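## Task

Lift the green tin from the middle shelf of the low bookcase and set it down on the bookcase's top surface. It must rest there by itself at the end, not just be held by the robot, and the robot must not tip over or be left leaning.

## Robot and tools

ROBOT. A simulated Hello Robot Stretch 4 with a single arm: an omni-wheel base, a lift that slides up and down a mast, an arm that telescopes straight forward, a wrist with yaw, pitch and roll joints, and a two-finger gripper. It stands about 1.6 m tall; the base rim is within 0.23 m of the base origin. Cameras: head_camera (420x560 pinhole), head_left_camera and head_right_camera (420x672 fisheye), wrist_camera (616x392 pinhole, on the gripper). Scene 1 is the tin; the result of finished_scene gives scene 2's task (the notebook). An object may occasionally be nudged by something outside the robot's control.

FRAMES. Base frame: origin on the floor below the base centre, x ahead, y to the left, z up. hand_pose is a point between the fingertips of the open gripper, expressed in this frame; with all wrist joints at 0 its axes line up with the base frame. Its printed value may be slightly off. The odometry frame is where the base frame was when the scene began; base_odometry heading runs -3.142 to 3.142, positive to the left, and counts wheel rotation only, so slip is counted as motion.

execute_actions. Argument "actions": a list holding one action or nothing (empty just reports state and images). Optional "cameras": list of camera names, or "all"/null/omitted for all, [] for none. An action may contain:
- "base": exactly one relative command, measured from the base position in the latest reported state: {"translate_m": d} drives forward (+) or back (-), -2 to 2 m; {"strafe_m": d} slides left (+) or right (-), -2 to 2 m; {"rotate_rad": d} turns in place, counter-clockwise seen from above is +, -3.2 to 3.2 rad. These are offsets, not poses.
- "joints": absolute targets, keyed by name, any subset: lift_m 0 to 1.2 m (height); arm_m 0 to 0.55 m (extension); wrist_yaw_rad -1.134 to 4.276 (0 points forward, + turns left, 3.14 is stowed backward, above 3.4 the arm may obstruct); wrist_pitch_rad -1.117 to 4.259 (0 level, 1.57 pointing down); wrist_roll_rad -1.117 to 4.259 (0 puts the fingers level with each other, + is clockwise viewed from behind the gripper); gripper_m -0.038 to 0.141 m, the fingertip gap (negative means fingers squeeze together). Done tolerances: ±0.004 for lift, arm, gripper; ±0.02 yaw and roll; ±0.05 pitch.
- "pace": "slow", "default", "fast" or "max" (base up to 0.1/0.3/0.4/0.6 m/s and 1/2/3/4 rad/s; with the lift above 0.2 these caps shrink, to 0.3 m/s and 1 rad/s at full height).
- "contact_limits": {"arm_m": value from 0 (gentlest) to 0.75 (firmest)}, default 0.5, sets how much resistance stops the arm.
- Or, on its own: {"end_of_arm": "enable_torque"} to revive wrist or gripper motors that cut out.
Base and joint motions in one action begin together. Joint targets past a limit are clipped and reported; other bad values or unknown keys reject the whole call. A single action lasts at most 15 s. Anything omitted from an action may keep pushing toward its previous target. To unfold the wrist at scene start, send lift_m 0.4 with wrist_yaw_rad 0 together.

wait: {"seconds": 0 to 10}; commands nothing, returns state and images. zoom_image: {"camera", "region": [x0, y0, x1, y1]} in pixels of that camera's latest full image, top-left origin, at most 504x504. read_manual: licence texts only. finished_scene: {"scene": 1 or 2}; final, reports success; only call it when the object sits on top unaided.

RESULT LINES. base_status / joint_status: how each motion ended. "done" (for the base, wheels turned the commanded amount even if slipping); "off_target" (stopped short, may still push); "contact_stop_at_<key>" (blocked; that part then goes slack, a slack lift may sag under load, slack wheels may roll); "limit_stop_at_<name>" (built-in limit, e.g. own_body or tilt); "time_out"; "torque_fault" (a wrist or gripper motor overloaded and went limp until enable_torque). After these the old target is dropped. If a stop is reported, the remaining calls in that same reply do not execute. on_its_own: things not commanded this call; "held at" gives a held target, not the actual position. joint_positions: current joint values. lidar_m: 12 distances in metres from base origin, sector 1 straight ahead then counter-clockwise in 30-degree steps (4th left, 7th behind, 10th right); "-" is nothing seen or closer than 0.25 m; it sees from about 0.15 m up, can miss glass and thin legs. wrist_depth_mm: 7x7 grid of median depths from the wrist camera, top-left first, 100 to 2000 mm, "-" if invalid; the robot's own parts appear. turned_by_wheels vs turned_by_imu: a gap over about 0.1 rad signals a bump or slip. base_tilt in degrees (forward, right positive), with a fixed bias up to 1.5. motor_effort: percent of max, + toward larger joint values, peak in brackets; biased and noisy. For wheels, + turns the base right. A clear rise in gripper effort at a commanded gripper_m of 0 or more suggests a firm grip; the gripper reading itself does not prove you hold something. A level gripper under load shifts wrist pitch effort away from 0.

GRIPPING. Command a gap smaller than the object's width; the further below, the harder it squeezes and the more it pulls the object inward (about a third of the difference). Opening pushes it outward. If fingertips snag on a surface underneath, raise the lift.

AVOID. Tipping: do not drive or turn with over 1 kg held and arm_m above 0.2, especially at fast paces; steady pushes or pulls, high gripper positions and high contact limits make tipping likelier. Tilt over 6 degrees triggers limit_stop_at_tilt and slackens lift, arm and wheels. Self-collision stops are likely with pitch below -0.2 combined with roll below -0.4 or above 4. Wrist motors fault if a base or arm move jams the gripper into something, or a level gripper carries over about 2 kg. The simulation keeps running while you compose replies.

Each tool is called after "Emit:" in YAML: its name, and indented under it one key for each argument.

## Session

Emit:
execute_actions:
  actions: []

Scene clock: 0.00 s.
base_odometry: x=+0.000 y=+0.000 heading=+0.000 (m, m, rad; odometry frame)
turned_by_wheels: +0.000 (rad since the last result)
turned_by_imu: +0.000 (rad since the last result)
base_tilt: forward=-1.1 right=+0.6 (deg)
lidar_m: 0.64 0.65 1.05 2.84 2.88 3.48 3.85 1.34 0.92 0.85 0.91 0.69
base_status: not commanded
joint_positions: lift_m=+0.240 arm_m=-0.001 wrist_yaw_rad=+3.102 wrist_pitch_rad=-0.008 wrist_roll_rad=-0.010 gripper_m=+0.057
joint_status: not commanded
motor_effort: lift_m=+20 arm_m=-1 wrist_yaw_rad=+0 wrist_pitch_rad=-7 wrist_roll_rad=+0 gripper_m=-4 wheel_0=+0 wheel_1=+0 wheel_2=+0 (%)
hand_pose: x=-0.1145 y=+0.0988 z=+0.4202 quat_wxyz=(+0.020, +0.004, -0.005, +1.000) (m; base frame)
wrist_depth_mm: - 136 - - - - - / - 118 160 - - - - / - 123 167 - - - - / 140 140 - - - - - / 219 - - - 1983 - 1921 / 226 1397 196 1255 1098 1098 1138 / 223 946 917 - 931 854 854
pictures: head_camera, head_left_camera, head_right_camera, wrist_camera
Images, in order (width x height): head_camera 420x560, head_left_camera 420x672, head_right_camera 420x672, wrist_camera 616x392.

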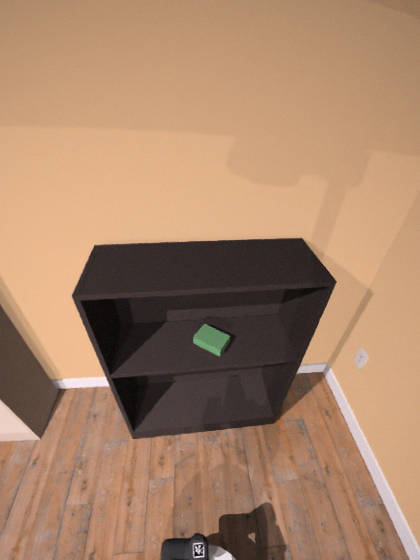

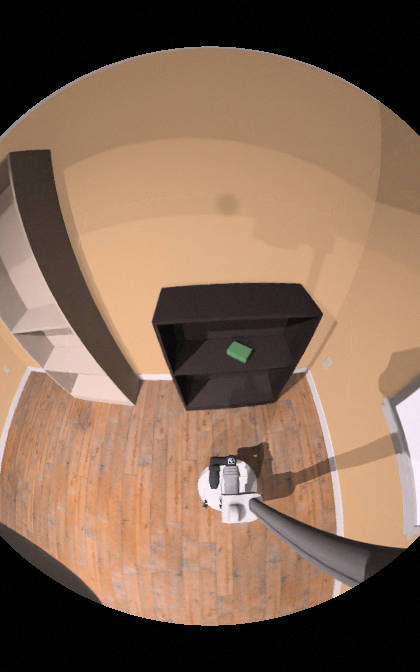

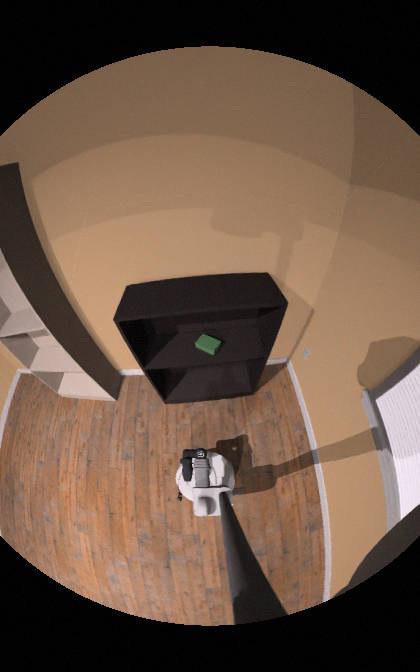

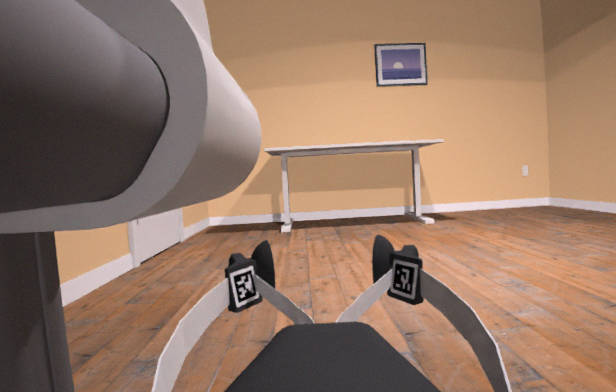

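Emit:
execute_actions:
  actions:
    - {"base":{"strafe_m":0.08},"joints":{"lift_m":0.5,"wrist_yaw_rad":0,"gripper_m":0.14},"pace":"fast"}

Emit:
zoom_image:
  camera: "head_camera"
  region: [150,290,290,400]

Scene clock: 13.50 s.
base_odometry: x=+0.000 y=+0.080 heading=+0.000 (m, m, rad; odometry frame)
turned_by_wheels: +0.000 (rad since the last result)
turned_by_imu: +0.002 (rad since the last result)
base_tilt: forward=-1.0 right=+0.6 (deg)
lidar_m: 0.62 0.66 1.00 2.74 2.80 3.82 3.86 1.47 1.00 0.94 0.97 0.70
base_status: done
joint_positions: lift_m=+0.500 arm_m=-0.001 wrist_yaw_rad=+0.001 wrist_pitch_rad=-0.008 wrist_roll_rad=-0.010 gripper_m=+0.140
joint_status: all done
motor_effort: lift_m=+22(25) arm_m=-1(1) wrist_yaw_rad=-3(11) wrist_pitch_rad=-6(6) wrist_roll_rad=+0(1) gripper_m=+0(5) wheel_0=-1(8) wheel_1=+2(12) wheel_2=+0(0) (%)
hand_pose: x=+0.4588 y=-0.0873 z=+0.6804 quat_wxyz=(+1.000, -0.005, -0.004, +0.000) (m; base frame)
wrist_depth_mm: 445 661 683 683 691 683 609 / 473 661 691 691 691 699 609 / 469 654 699 699 699 699 615 / 477 647 699 707 615 707 597 / 484 517 504 539 504 442 603 / 473 564 732 715 715 723 640 / 809 559 723 - 732 732 661
pictures: head_camera, head_left_camera, head_right_camera, wrist_camera
Images, in order (width x height): head_camera 420x560, head_left_camera 420x672, head_right_camera 420x672, wrist_camera 616x392.

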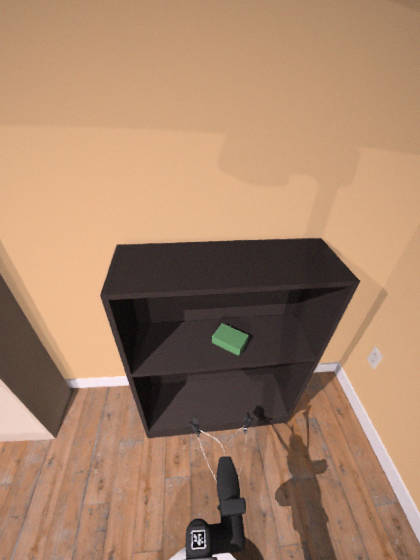

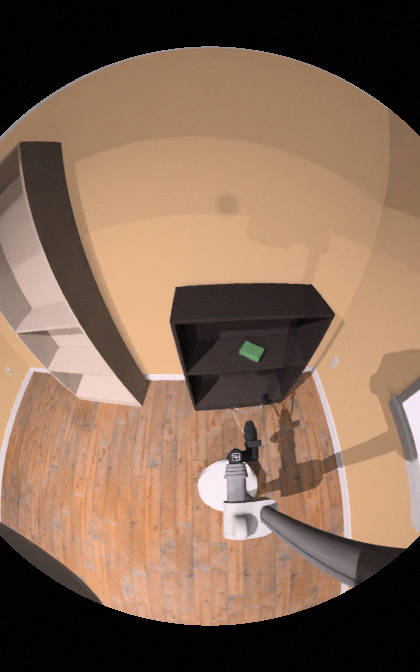

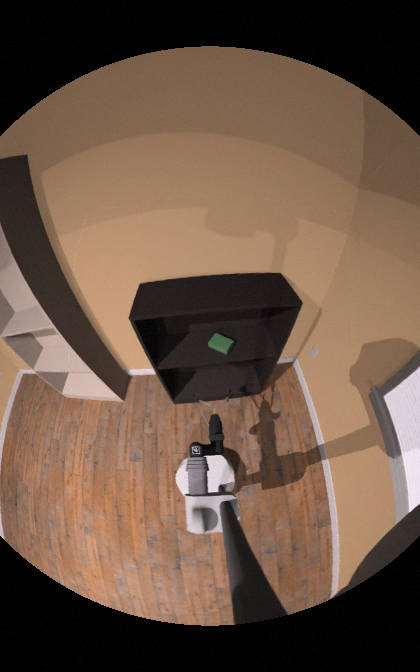

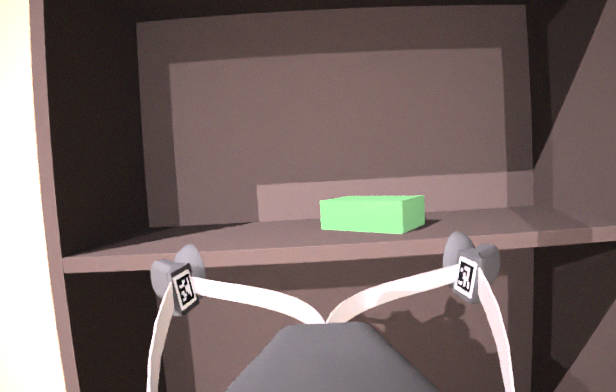

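Region (150, 290, 290, 400) of head_camera's 420x560 image, scaled by 3.600, with more detail than that image has; it fills the top 396 rows of this view, and the rest is white.

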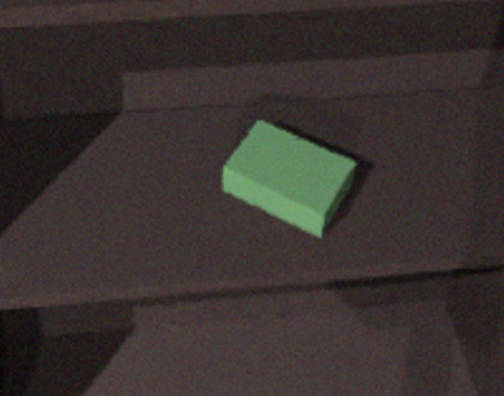

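Emit:
execute_actions:
  actions:
    - {"base":{"strafe_m":-0.42},"joints":{"lift_m":0.57,"wrist_yaw_rad":0.95,"wrist_pitch_rad":0.25,"arm_m":0.2},"pace":"fast"}
  cameras: ["head_camera","wrist_camera"]

Scene clock: 43.00 s.
base_odometry: x=+0.000 y=-0.340 heading=+0.000 (m, m, rad; odometry frame)
turned_by_wheels: +0.000 (rad since the last result)
turned_by_imu: +0.003 (rad since the last result)
base_tilt: forward=-1.1 right=+0.6 (deg)
lidar_m: 0.66 0.70 0.90 3.17 3.20 3.21 2.38 0.80 0.54 0.52 0.54 0.78
base_status: done
joint_positions: lift_m=+0.570 arm_m=+0.199 wrist_yaw_rad=+0.950 wrist_pitch_rad=+0.252 wrist_roll_rad=-0.010 gripper_m=+0.140
joint_status: all done
motor_effort: lift_m=+21(24) arm_m=+6(7) wrist_yaw_rad=+0(7) wrist_pitch_rad=-5(6) wrist_roll_rad=+0(0) gripper_m=+1(0) wheel_0=+0(10) wheel_1=+0(8) wheel_2=+0(1) (%)
hand_pose: x=+0.6036 y=+0.1763 z=+0.6762 quat_wxyz=(+0.882, -0.062, +0.109, +0.454) (m; base frame)
wrist_depth_mm: - 1042 640 691 549 439 379 / - 1661 661 723 569 455 394 / - 1708 676 723 574 469 407 / - 1921 691 439 338 336 384 / 1921 1708 741 831 307 246 272 / 1366 1308 778 820 647 223 208 / 1118 1078 1025 - 661 559 466
pictures: head_camera, wrist_camera
Images, in order (width x height): head_camera 420x560, wrist_camera 616x392.

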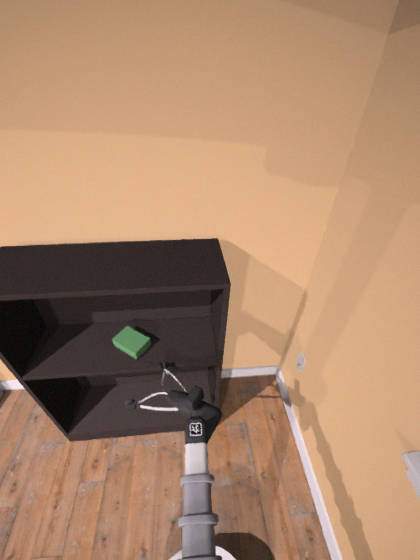

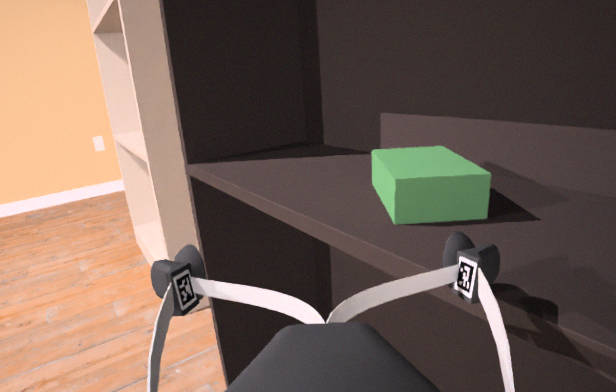

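Emit:
execute_actions:
  actions:
    - {"joints":{"arm_m":0.33},"contact_limits":{"arm_m":0.2}}
  cameras: ["head_camera","wrist_camera"]

Scene clock: 51.93 s.
base_odometry: x=+0.000 y=-0.340 heading=+0.000 (m, m, rad; odometry frame)
turned_by_wheels: +0.000 (rad since the last result)
turned_by_imu: +0.001 (rad since the last result)
base_tilt: forward=-1.1 right=+0.6 (deg)
lidar_m: 0.65 0.69 0.91 3.17 3.20 3.23 2.36 0.80 0.53 0.51 0.54 0.78
base_status: not commanded
joint_positions: lift_m=+0.570 arm_m=+0.329 wrist_yaw_rad=+0.950 wrist_pitch_rad=+0.252 wrist_roll_rad=-0.010 gripper_m=+0.140
joint_status: all done
motor_effort: lift_m=+21(21) arm_m=+6(5) wrist_yaw_rad=+0(0) wrist_pitch_rad=-5(5) wrist_roll_rad=+0(1) gripper_m=-1(1) wheel_0=+0(0) wheel_1=+1(0) wheel_2=+0(0) (%)
contact_limits: arm_m 0.2
hand_pose: x=+0.7335 y=+0.1763 z=+0.6762 quat_wxyz=(+0.882, -0.062, +0.109, +0.454) (m; base frame)
wrist_depth_mm: - 559 627 508 394 317 276 / - 574 654 535 410 329 283 / - 609 676 574 430 343 293 / - 591 455 296 379 345 301 / 1863 654 306 266 268 245 270 / 1397 1229 230 208 207 204 206 / 1098 1078 778 - 183 175 -
pictures: head_camera, wrist_camera
Images, in order (width x height): head_camera 420x560, wrist_camera 616x392.

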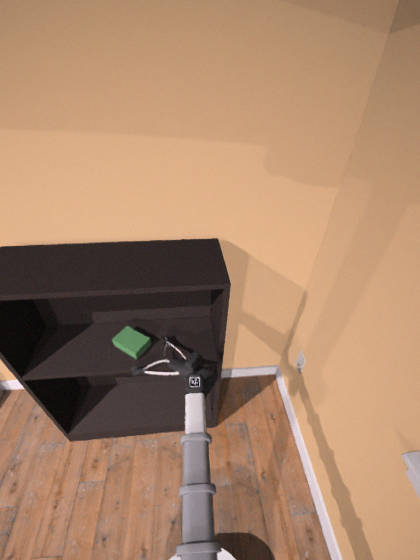

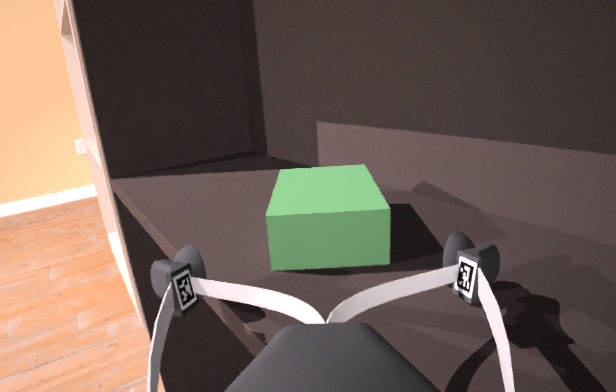

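Emit:
execute_actions:
  actions:
    - {"base":{"strafe_m":0.077},"joints":{"arm_m":0.385,"lift_m":0.561},"pace":"slow"}
  cameras: ["head_camera","wrist_camera"]

Scene clock: 59.47 s.
base_odometry: x=+0.000 y=-0.263 heading=+0.000 (m, m, rad; odometry frame)
turned_by_wheels: +0.000 (rad since the last result)
turned_by_imu: +0.001 (rad since the last result)
base_tilt: forward=-1.1 right=+0.6 (deg)
lidar_m: 0.65 0.69 1.28 3.08 3.14 3.22 2.75 0.89 0.62 0.60 0.63 0.70
base_status: done
joint_positions: lift_m=+0.561 arm_m=+0.384 wrist_yaw_rad=+0.948 wrist_pitch_rad=+0.249 wrist_roll_rad=-0.010 gripper_m=+0.140
joint_status: all done
motor_effort: lift_m=+14(22) arm_m=+6(7) wrist_yaw_rad=+6(6) wrist_pitch_rad=+2(5) wrist_roll_rad=+1(1) gripper_m=-1(1) wheel_0=-2(5) wheel_1=-1(1) wheel_2=-2(0) (%)
hand_pose: x=+0.7889 y=+0.1760 z=+0.6685 quat_wxyz=(+0.883, -0.061, +0.108, +0.453) (m; base frame)
wrist_depth_mm: 445 496 549 413 327 260 227 / 466 512 569 442 338 271 235 / - 525 597 469 353 281 243 / - 469 439 277 340 291 253 / 1863 309 276 190 196 247 252 / 1366 237 194 180 183 195 198 / 1078 389 183 - 175 167 -
pictures: head_camera, wrist_camera
Images, in order (width x height): head_camera 420x560, wrist_camera 616x392.

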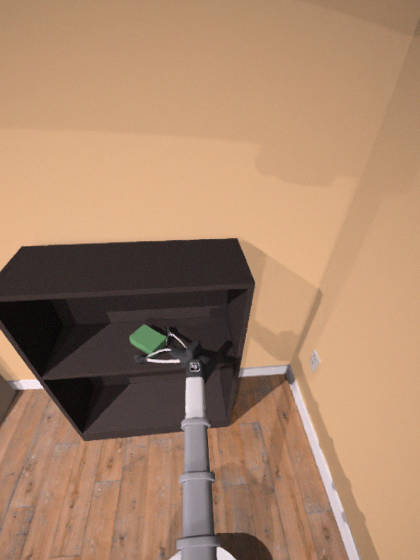

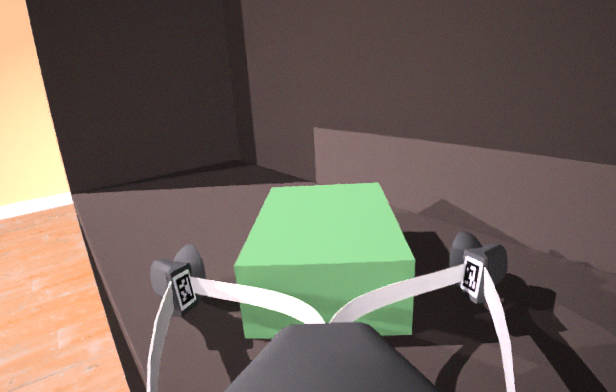

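Emit:
execute_actions:
  actions:
    - {"base":{"strafe_m":0.016},"joints":{"arm_m":0.397,"lift_m":0.572,"wrist_pitch_rad":0.28},"pace":"slow"}
  cameras: ["wrist_camera"]

Emit:
execute_actions:
  actions:
    - {"joints":{"gripper_m":0.03}}
  cameras: ["wrist_camera"]

Emit:
execute_actions:
  actions:
    - {"joints":{"lift_m":0.61}}
  cameras: ["head_camera","wrist_camera"]

Scene clock: 65.80 s.
base_odometry: x=+0.000 y=-0.247 heading=-0.001 (m, m, rad; odometry frame)
turned_by_wheels: +0.000 (rad since the last result)
turned_by_imu: +0.001 (rad since the last result)
base_tilt: forward=-1.0 right=+0.6 (deg)
lidar_m: 0.65 0.70 1.26 3.07 3.14 3.22 2.81 0.98 0.65 0.62 0.65 0.72
base_status: done
joint_positions: lift_m=+0.572 arm_m=+0.396 wrist_yaw_rad=+0.948 wrist_pitch_rad=+0.281 wrist_roll_rad=-0.010 gripper_m=+0.140
joint_status: all done
motor_effort: lift_m=+22(22) arm_m=+6(6) wrist_yaw_rad=+4(7) wrist_pitch_rad=-1(22) wrist_roll_rad=+2(1) gripper_m=+0(1) wheel_0=-1(6) wheel_1=+0(1) wheel_2=-2(4) (%)
hand_pose: x=+0.7994 y=+0.1743 z=+0.6701 quat_wxyz=(+0.881, -0.068, +0.122, +0.453) (m; base frame)
wrist_depth_mm: 430 480 525 394 307 248 216 / 445 496 554 421 320 257 224 / 477 512 580 452 338 268 234 / - 442 421 273 329 279 242 / 1756 301 262 193 200 235 245 / 1308 227 195 181 185 198 200 / 1060 189 186 - 179 171 -
pictures: wrist_camera
Images, in order (width x height): wrist_camera 616x392.

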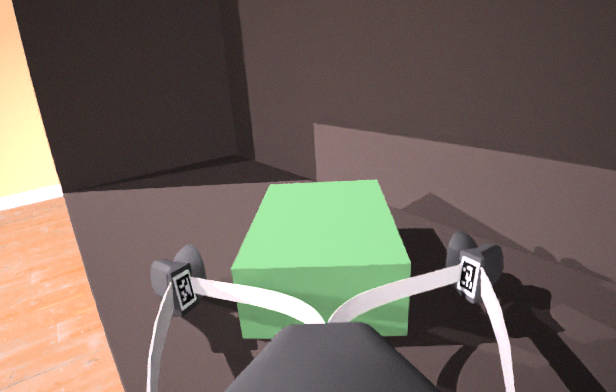

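Scene clock: 67.90 s.
base_odometry: x=+0.000 y=-0.247 heading=-0.001 (m, m, rad; odometry frame)
turned_by_wheels: +0.000 (rad since the last result)
turned_by_imu: +0.001 (rad since the last result)
base_tilt: forward=-1.0 right=+0.6 (deg)
lidar_m: 0.65 0.67 1.27 3.09 3.15 3.20 2.87 0.96 0.65 0.61 0.64 0.72
base_status: not commanded
joint_positions: lift_m=+0.572 arm_m=+0.396 wrist_yaw_rad=+0.949 wrist_pitch_rad=+0.283 wrist_roll_rad=-0.010 gripper_m=+0.031
joint_status: all done
motor_effort: lift_m=+22(22) arm_m=+6(6) wrist_yaw_rad=+1(4) wrist_pitch_rad=-8(7) wrist_roll_rad=+1(1) gripper_m=-33(34) wheel_0=-1(1) wheel_1=+0(0) wheel_2=-1(2) (%)
hand_pose: x=+0.7992 y=+0.1744 z=+0.6695 quat_wxyz=(+0.880, -0.069, +0.123, +0.453) (m; base frame)
wrist_depth_mm: 427 480 521 394 309 248 216 / 445 496 554 418 322 258 224 / 473 512 569 452 340 268 233 / - 439 413 265 325 282 242 / 1756 297 259 183 189 260 243 / 1336 224 179 171 170 179 198 / 1078 187 182 - 176 167 -
pictures: wrist_camera
Images, in order (width x height): wrist_camera 616x392.

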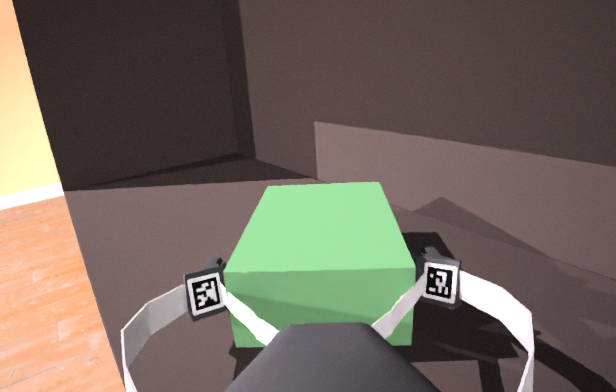

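Scene clock: 68.90 s.
base_odometry: x=+0.000 y=-0.247 heading=-0.001 (m, m, rad; odometry frame)
turned_by_wheels: +0.000 (rad since the last result)
turned_by_imu: +0.000 (rad since the last result)
base_tilt: forward=-1.0 right=+0.6 (deg)
lidar_m: 0.66 0.69 1.28 3.08 3.13 3.22 2.88 0.95 0.65 0.61 0.64 0.70
base_status: not commanded
joint_positions: lift_m=+0.610 arm_m=+0.396 wrist_yaw_rad=+0.949 wrist_pitch_rad=+0.283 wrist_roll_rad=-0.010 gripper_m=+0.031
joint_status: all done
motor_effort: lift_m=+23(23) arm_m=+6(5) wrist_yaw_rad=+0(0) wrist_pitch_rad=-8(8) wrist_roll_rad=+1(1) gripper_m=-33(33) wheel_0=+0(1) wheel_1=+0(0) wheel_2=-1(1) (%)
hand_pose: x=+0.7992 y=+0.1744 z=+0.7074 quat_wxyz=(+0.880, -0.069, +0.123, +0.453) (m; base frame)
wrist_depth_mm: 430 480 525 397 309 247 216 / 445 496 549 424 322 257 224 / 477 512 580 452 338 270 234 / - 517 530 265 329 281 242 / 1863 379 330 183 189 286 252 / 1366 289 180 171 170 179 251 / 1118 239 229 - 220 214 211
pictures: head_camera, wrist_camera
Images, in order (width x height): head_camera 420x560, wrist_camera 616x392.

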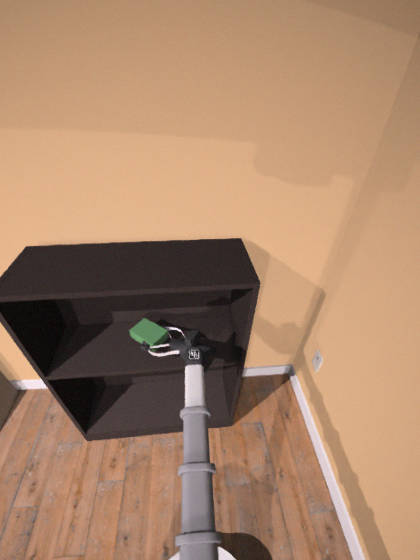

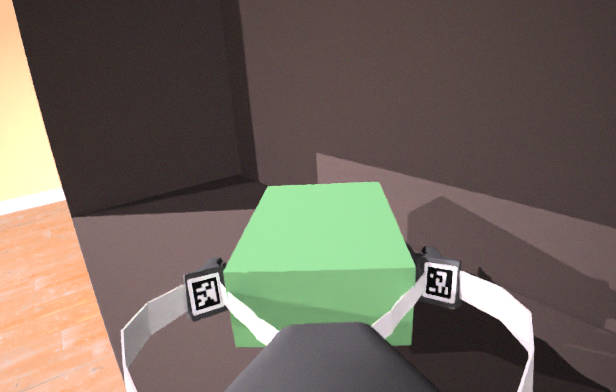

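Emit:
execute_actions:
  actions:
    - {"joints":{"arm_m":0.08}}
  cameras: []

Emit:
execute_actions:
  actions:
    - {"joints":{"lift_m":1.09},"pace":"fast"}
  cameras: ["head_camera","wrist_camera"]

Scene clock: 76.83 s.
base_odometry: x=+0.000 y=-0.247 heading=-0.001 (m, m, rad; odometry frame)
turned_by_wheels: +0.000 (rad since the last result)
turned_by_imu: +0.002 (rad since the last result)
base_tilt: forward=-1.0 right=+0.6 (deg)
lidar_m: 0.67 0.54 1.27 3.06 3.12 3.21 2.84 0.97 0.65 0.61 0.62 0.72
base_status: not commanded
joint_positions: lift_m=+0.610 arm_m=+0.081 wrist_yaw_rad=+0.950 wrist_pitch_rad=+0.283 wrist_roll_rad=-0.010 gripper_m=+0.031
joint_status: all done
motor_effort: lift_m=+23(23) arm_m=-6(6) wrist_yaw_rad=-1(1) wrist_pitch_rad=-9(9) wrist_roll_rad=+0(0) gripper_m=-34(34) wheel_0=+0(1) wheel_1=+0(0) wheel_2=-1(1) (%)
hand_pose: x=+0.4842 y=+0.1745 z=+0.7073 quat_wxyz=(+0.880, -0.069, +0.123, +0.453) (m; base frame)
wrist_depth_mm: - 1618 1025 627 683 544 469 / - 1808 1098 661 715 569 492 / - - 1160 676 715 603 508 / - - 1229 265 445 466 452 / 1863 1808 1205 183 189 357 325 / 1366 1336 179 171 170 179 569 / 1138 1098 1078 - 831 707 585
pictures: none
No camera images: the call's "cameras" was empty. Leave "cameras" out to get every camera's image.

Scene clock: 79.13 s.
base_odometry: x=+0.000 y=-0.247 heading=-0.001 (m, m, rad; odometry frame)
turned_by_wheels: +0.000 (rad since the last result)
turned_by_imu: +0.001 (rad since the last result)
base_tilt: forward=-1.1 right=+0.6 (deg)
lidar_m: 0.65 0.53 1.27 3.08 3.12 3.21 2.84 0.98 0.63 0.61 0.62 0.71
base_status: not commanded
joint_positions: lift_m=+1.090 arm_m=+0.081 wrist_yaw_rad=+0.950 wrist_pitch_rad=+0.283 wrist_roll_rad=-0.010 gripper_m=+0.031
joint_status: all done
motor_effort: lift_m=+22(25) arm_m=-6(6) wrist_yaw_rad=-1(0) wrist_pitch_rad=-8(9) wrist_roll_rad=+1(0) gripper_m=-35(32) wheel_0=+0(1) wheel_1=+0(0) wheel_2=-1(1) (%)
hand_pose: x=+0.4842 y=+0.1745 z=+1.1874 quat_wxyz=(+0.880, -0.069, +0.123, +0.453) (m; base frame)
wrist_depth_mm: - 1661 1060 991 768 609 517 / - 1756 1118 1078 798 640 544 / - - 1160 1138 842 661 559 / - - 1255 265 615 640 569 / - - 1205 183 189 459 449 / - - 180 171 171 179 347 / 1808 1756 1618 - 809 707 569
pictures: head_camera, wrist_camera
Images, in order (width x height): head_camera 420x560, wrist_camera 616x392.

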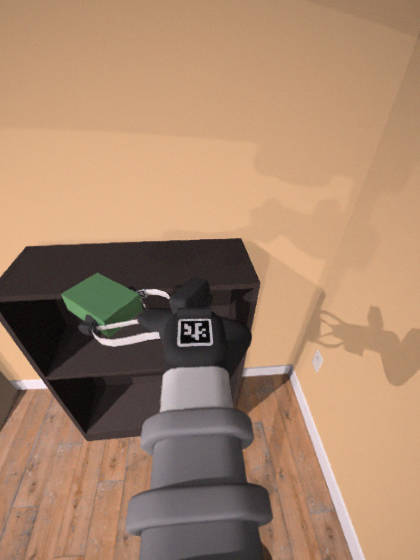

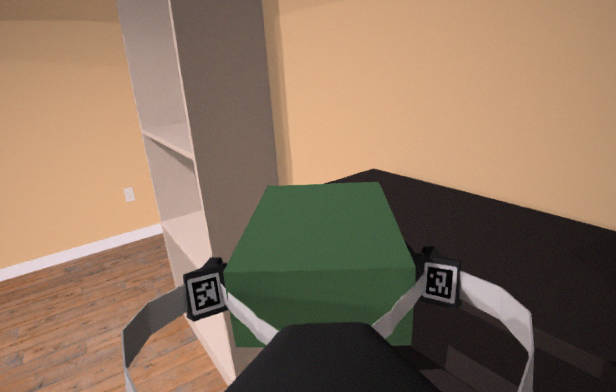

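Clearly above the top.

Emit:
execute_actions:
  actions:
    - {"joints":{"arm_m":0.40},"contact_limits":{"arm_m":0.2}}
  cameras: ["head_camera","wrist_camera"]

Scene clock: 83.13 s.
base_odometry: x=+0.000 y=-0.247 heading=-0.001 (m, m, rad; odometry frame)
turned_by_wheels: +0.000 (rad since the last result)
turned_by_imu: +0.001 (rad since the last result)
base_tilt: forward=-1.1 right=+0.6 (deg)
lidar_m: 0.66 0.67 1.26 3.08 3.14 3.22 2.84 0.97 0.63 0.60 0.62 0.71
base_status: not commanded
joint_positions: lift_m=+1.090 arm_m=+0.399 wrist_yaw_rad=+0.950 wrist_pitch_rad=+0.283 wrist_roll_rad=-0.010 gripper_m=+0.031
joint_status: all done
motor_effort: lift_m=+22(22) arm_m=+6(5) wrist_yaw_rad=+0(1) wrist_pitch_rad=-9(9) wrist_roll_rad=+0(1) gripper_m=-33(33) wheel_0=+0(0) wheel_1=+0(0) wheel_2=-1(1) (%)
contact_limits: arm_m 0.2
hand_pose: x=+0.8021 y=+0.1744 z=+1.1874 quat_wxyz=(+0.880, -0.069, +0.123, +0.453) (m; base frame)
wrist_depth_mm: 842 931 715 496 382 304 264 / 891 960 788 530 397 315 272 / - 991 878 564 421 330 281 / - 1042 917 265 404 345 291 / - 521 452 183 189 351 303 / - 397 179 171 170 178 312 / 1808 325 312 - 300 293 310
pictures: head_camera, wrist_camera
Images, in order (width x height): head_camera 420x560, wrist_camera 616x392.

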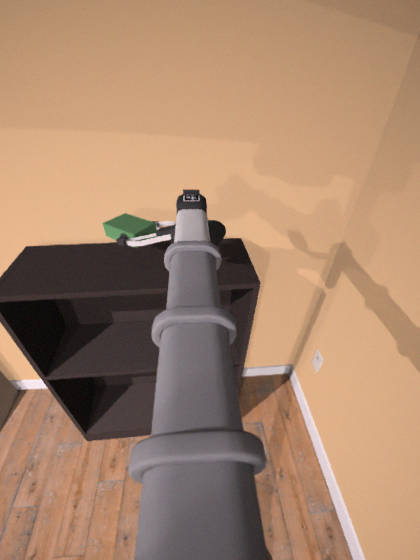

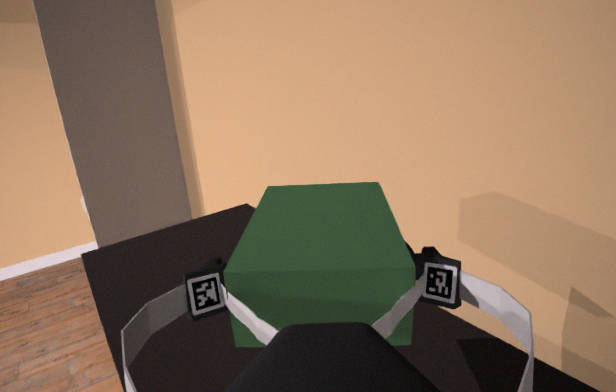

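Emit:
execute_actions:
  actions:
    - {"joints":{"lift_m":0.995}}
  cameras: ["wrist_camera"]

Scene clock: 87.37 s.
base_odometry: x=+0.000 y=-0.247 heading=-0.001 (m, m, rad; odometry frame)
turned_by_wheels: +0.000 (rad since the last result)
turned_by_imu: +0.001 (rad since the last result)
base_tilt: forward=-1.1 right=+0.6 (deg)
lidar_m: 0.65 0.69 1.27 3.08 3.14 3.21 2.85 0.96 0.63 0.60 0.63 0.71
base_status: not commanded
joint_positions: lift_m=+0.995 arm_m=+0.399 wrist_yaw_rad=+0.950 wrist_pitch_rad=+0.283 wrist_roll_rad=-0.010 gripper_m=+0.031
joint_status: all done
motor_effort: lift_m=+17(21) arm_m=+6(6) wrist_yaw_rad=-1(0) wrist_pitch_rad=-9(9) wrist_roll_rad=+1(1) gripper_m=-33(33) wheel_0=+0(0) wheel_1=-1(1) wheel_2=-1(1) (%)
hand_pose: x=+0.8021 y=+0.1744 z=+1.0928 quat_wxyz=(+0.880, -0.069, +0.123, +0.453) (m; base frame)
wrist_depth_mm: 842 931 732 496 382 304 264 / 878 960 788 525 399 317 272 / - 1008 854 569 418 329 279 / - 459 436 265 392 345 290 / - 315 273 183 189 274 290 / - 237 179 170 171 179 208 / 1661 197 188 - 181 176 176
pictures: wrist_camera
Images, in order (width x height): wrist_camera 616x392.

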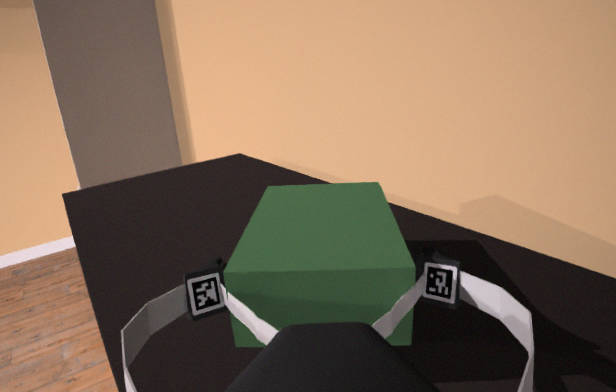

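About 4 mm above.

Emit:
execute_actions:
  actions:
    - {"joints":{"lift_m":0.991},"pace":"slow"}
  cameras: []

Emit:
execute_actions:
  actions:
    - {"joints":{"gripper_m":0.13}}
  cameras: []

Emit:
execute_actions:
  actions:
    - {"joints":{"lift_m":1.07},"pace":"fast"}
  cameras: ["head_camera","wrist_camera"]

Scene clock: 94.10 s.
base_odometry: x=+0.000 y=-0.247 heading=-0.001 (m, m, rad; odometry frame)
turned_by_wheels: +0.000 (rad since the last result)
turned_by_imu: +0.001 (rad since the last result)
base_tilt: forward=-1.1 right=+0.6 (deg)
lidar_m: 0.66 0.68 1.25 3.06 3.13 3.22 2.82 0.98 0.66 0.60 0.65 0.71
base_status: not commanded
joint_positions: lift_m=+0.991 arm_m=+0.399 wrist_yaw_rad=+0.950 wrist_pitch_rad=+0.283 wrist_roll_rad=-0.010 gripper_m=+0.031
joint_status: all done
motor_effort: lift_m=+17(16) arm_m=+6(6) wrist_yaw_rad=-1(0) wrist_pitch_rad=-9(9) wrist_roll_rad=+0(0) gripper_m=-34(32) wheel_0=+0(0) wheel_1=+0(1) wheel_2=-1(1) (%)
hand_pose: x=+0.8021 y=+0.1744 z=+1.0889 quat_wxyz=(+0.880, -0.069, +0.123, +0.453) (m; base frame)
wrist_depth_mm: 854 931 723 496 382 303 264 / 891 946 788 530 399 315 272 / - 991 820 559 421 330 281 / - 445 424 265 387 342 291 / - 304 266 183 189 267 285 / - 231 179 170 171 179 202 / 1661 191 183 - 178 171 -
pictures: none
No camera images: the call's "cameras" was empty. Leave "cameras" out to get every camera's image.

Scene clock: 96.03 s.
base_odometry: x=+0.000 y=-0.247 heading=-0.001 (m, m, rad; odometry frame)
turned_by_wheels: +0.000 (rad since the last result)
turned_by_imu: +0.001 (rad since the last result)
base_tilt: forward=-1.0 right=+0.6 (deg)
lidar_m: 0.66 0.66 1.27 3.08 3.15 3.22 2.81 0.99 0.63 0.62 0.63 0.70
base_status: not commanded
joint_positions: lift_m=+0.991 arm_m=+0.399 wrist_yaw_rad=+0.950 wrist_pitch_rad=+0.283 wrist_roll_rad=-0.010 gripper_m=+0.130
joint_status: all done
motor_effort: lift_m=+17(16) arm_m=+6(6) wrist_yaw_rad=-1(0) wrist_pitch_rad=-7(9) wrist_roll_rad=+0(0) gripper_m=-2(33) wheel_0=-1(0) wheel_1=-1(1) wheel_2=-1(1) (%)
hand_pose: x=+0.8021 y=+0.1745 z=+1.0890 quat_wxyz=(+0.880, -0.069, +0.123, +0.453) (m; base frame)
wrist_depth_mm: 854 931 715 500 382 303 264 / 891 960 788 530 397 315 272 / - 991 831 564 421 330 279 / - 449 427 278 387 342 290 / - 306 228 197 206 250 286 / - 231 202 189 193 198 203 / 1661 193 189 - 180 172 -
pictures: none
No camera images: the call's "cameras" was empty. Leave "cameras" out to get every camera's image.

Scene clock: 97.10 s.
base_odometry: x=+0.000 y=-0.247 heading=-0.001 (m, m, rad; odometry frame)
turned_by_wheels: +0.000 (rad since the last result)
turned_by_imu: +0.000 (rad since the last result)
base_tilt: forward=-1.0 right=+0.6 (deg)
lidar_m: 0.66 0.68 1.27 3.08 3.13 3.23 2.88 0.96 0.65 0.61 0.62 0.73
base_status: not commanded
joint_positions: lift_m=+1.070 arm_m=+0.399 wrist_yaw_rad=+0.950 wrist_pitch_rad=+0.282 wrist_roll_rad=-0.010 gripper_m=+0.130
joint_status: all done
motor_effort: lift_m=+21(24) arm_m=+6(6) wrist_yaw_rad=-1(1) wrist_pitch_rad=-7(7) wrist_roll_rad=+1(1) gripper_m=-2(2) wheel_0=+0(0) wheel_1=+0(0) wheel_2=-1(1) (%)
hand_pose: x=+0.8021 y=+0.1745 z=+1.1676 quat_wxyz=(+0.880, -0.069, +0.123, +0.453) (m; base frame)
wrist_depth_mm: 842 917 715 496 382 303 264 / 891 960 788 530 399 315 273 / - 976 878 569 421 330 281 / - 1025 809 591 442 345 290 / - 477 459 452 439 329 301 / - 362 324 255 271 315 314 / 1808 301 296 - 283 270 268
pictures: head_camera, wrist_camera
Images, in order (width x height): head_camera 420x560, wrist_camera 616x392.

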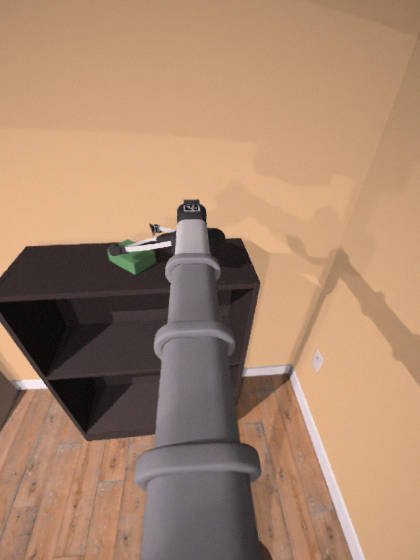

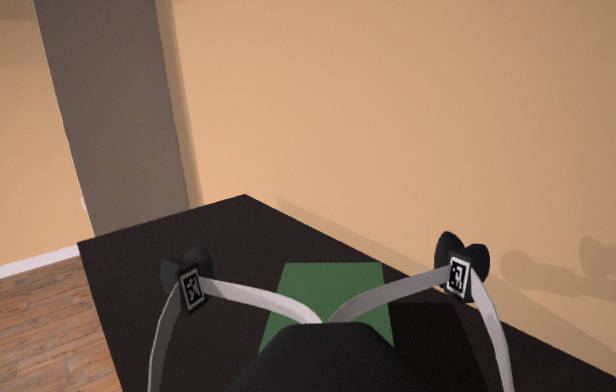

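Emit:
finished_scene:
  scene: 1

The scene is finished: the task was done.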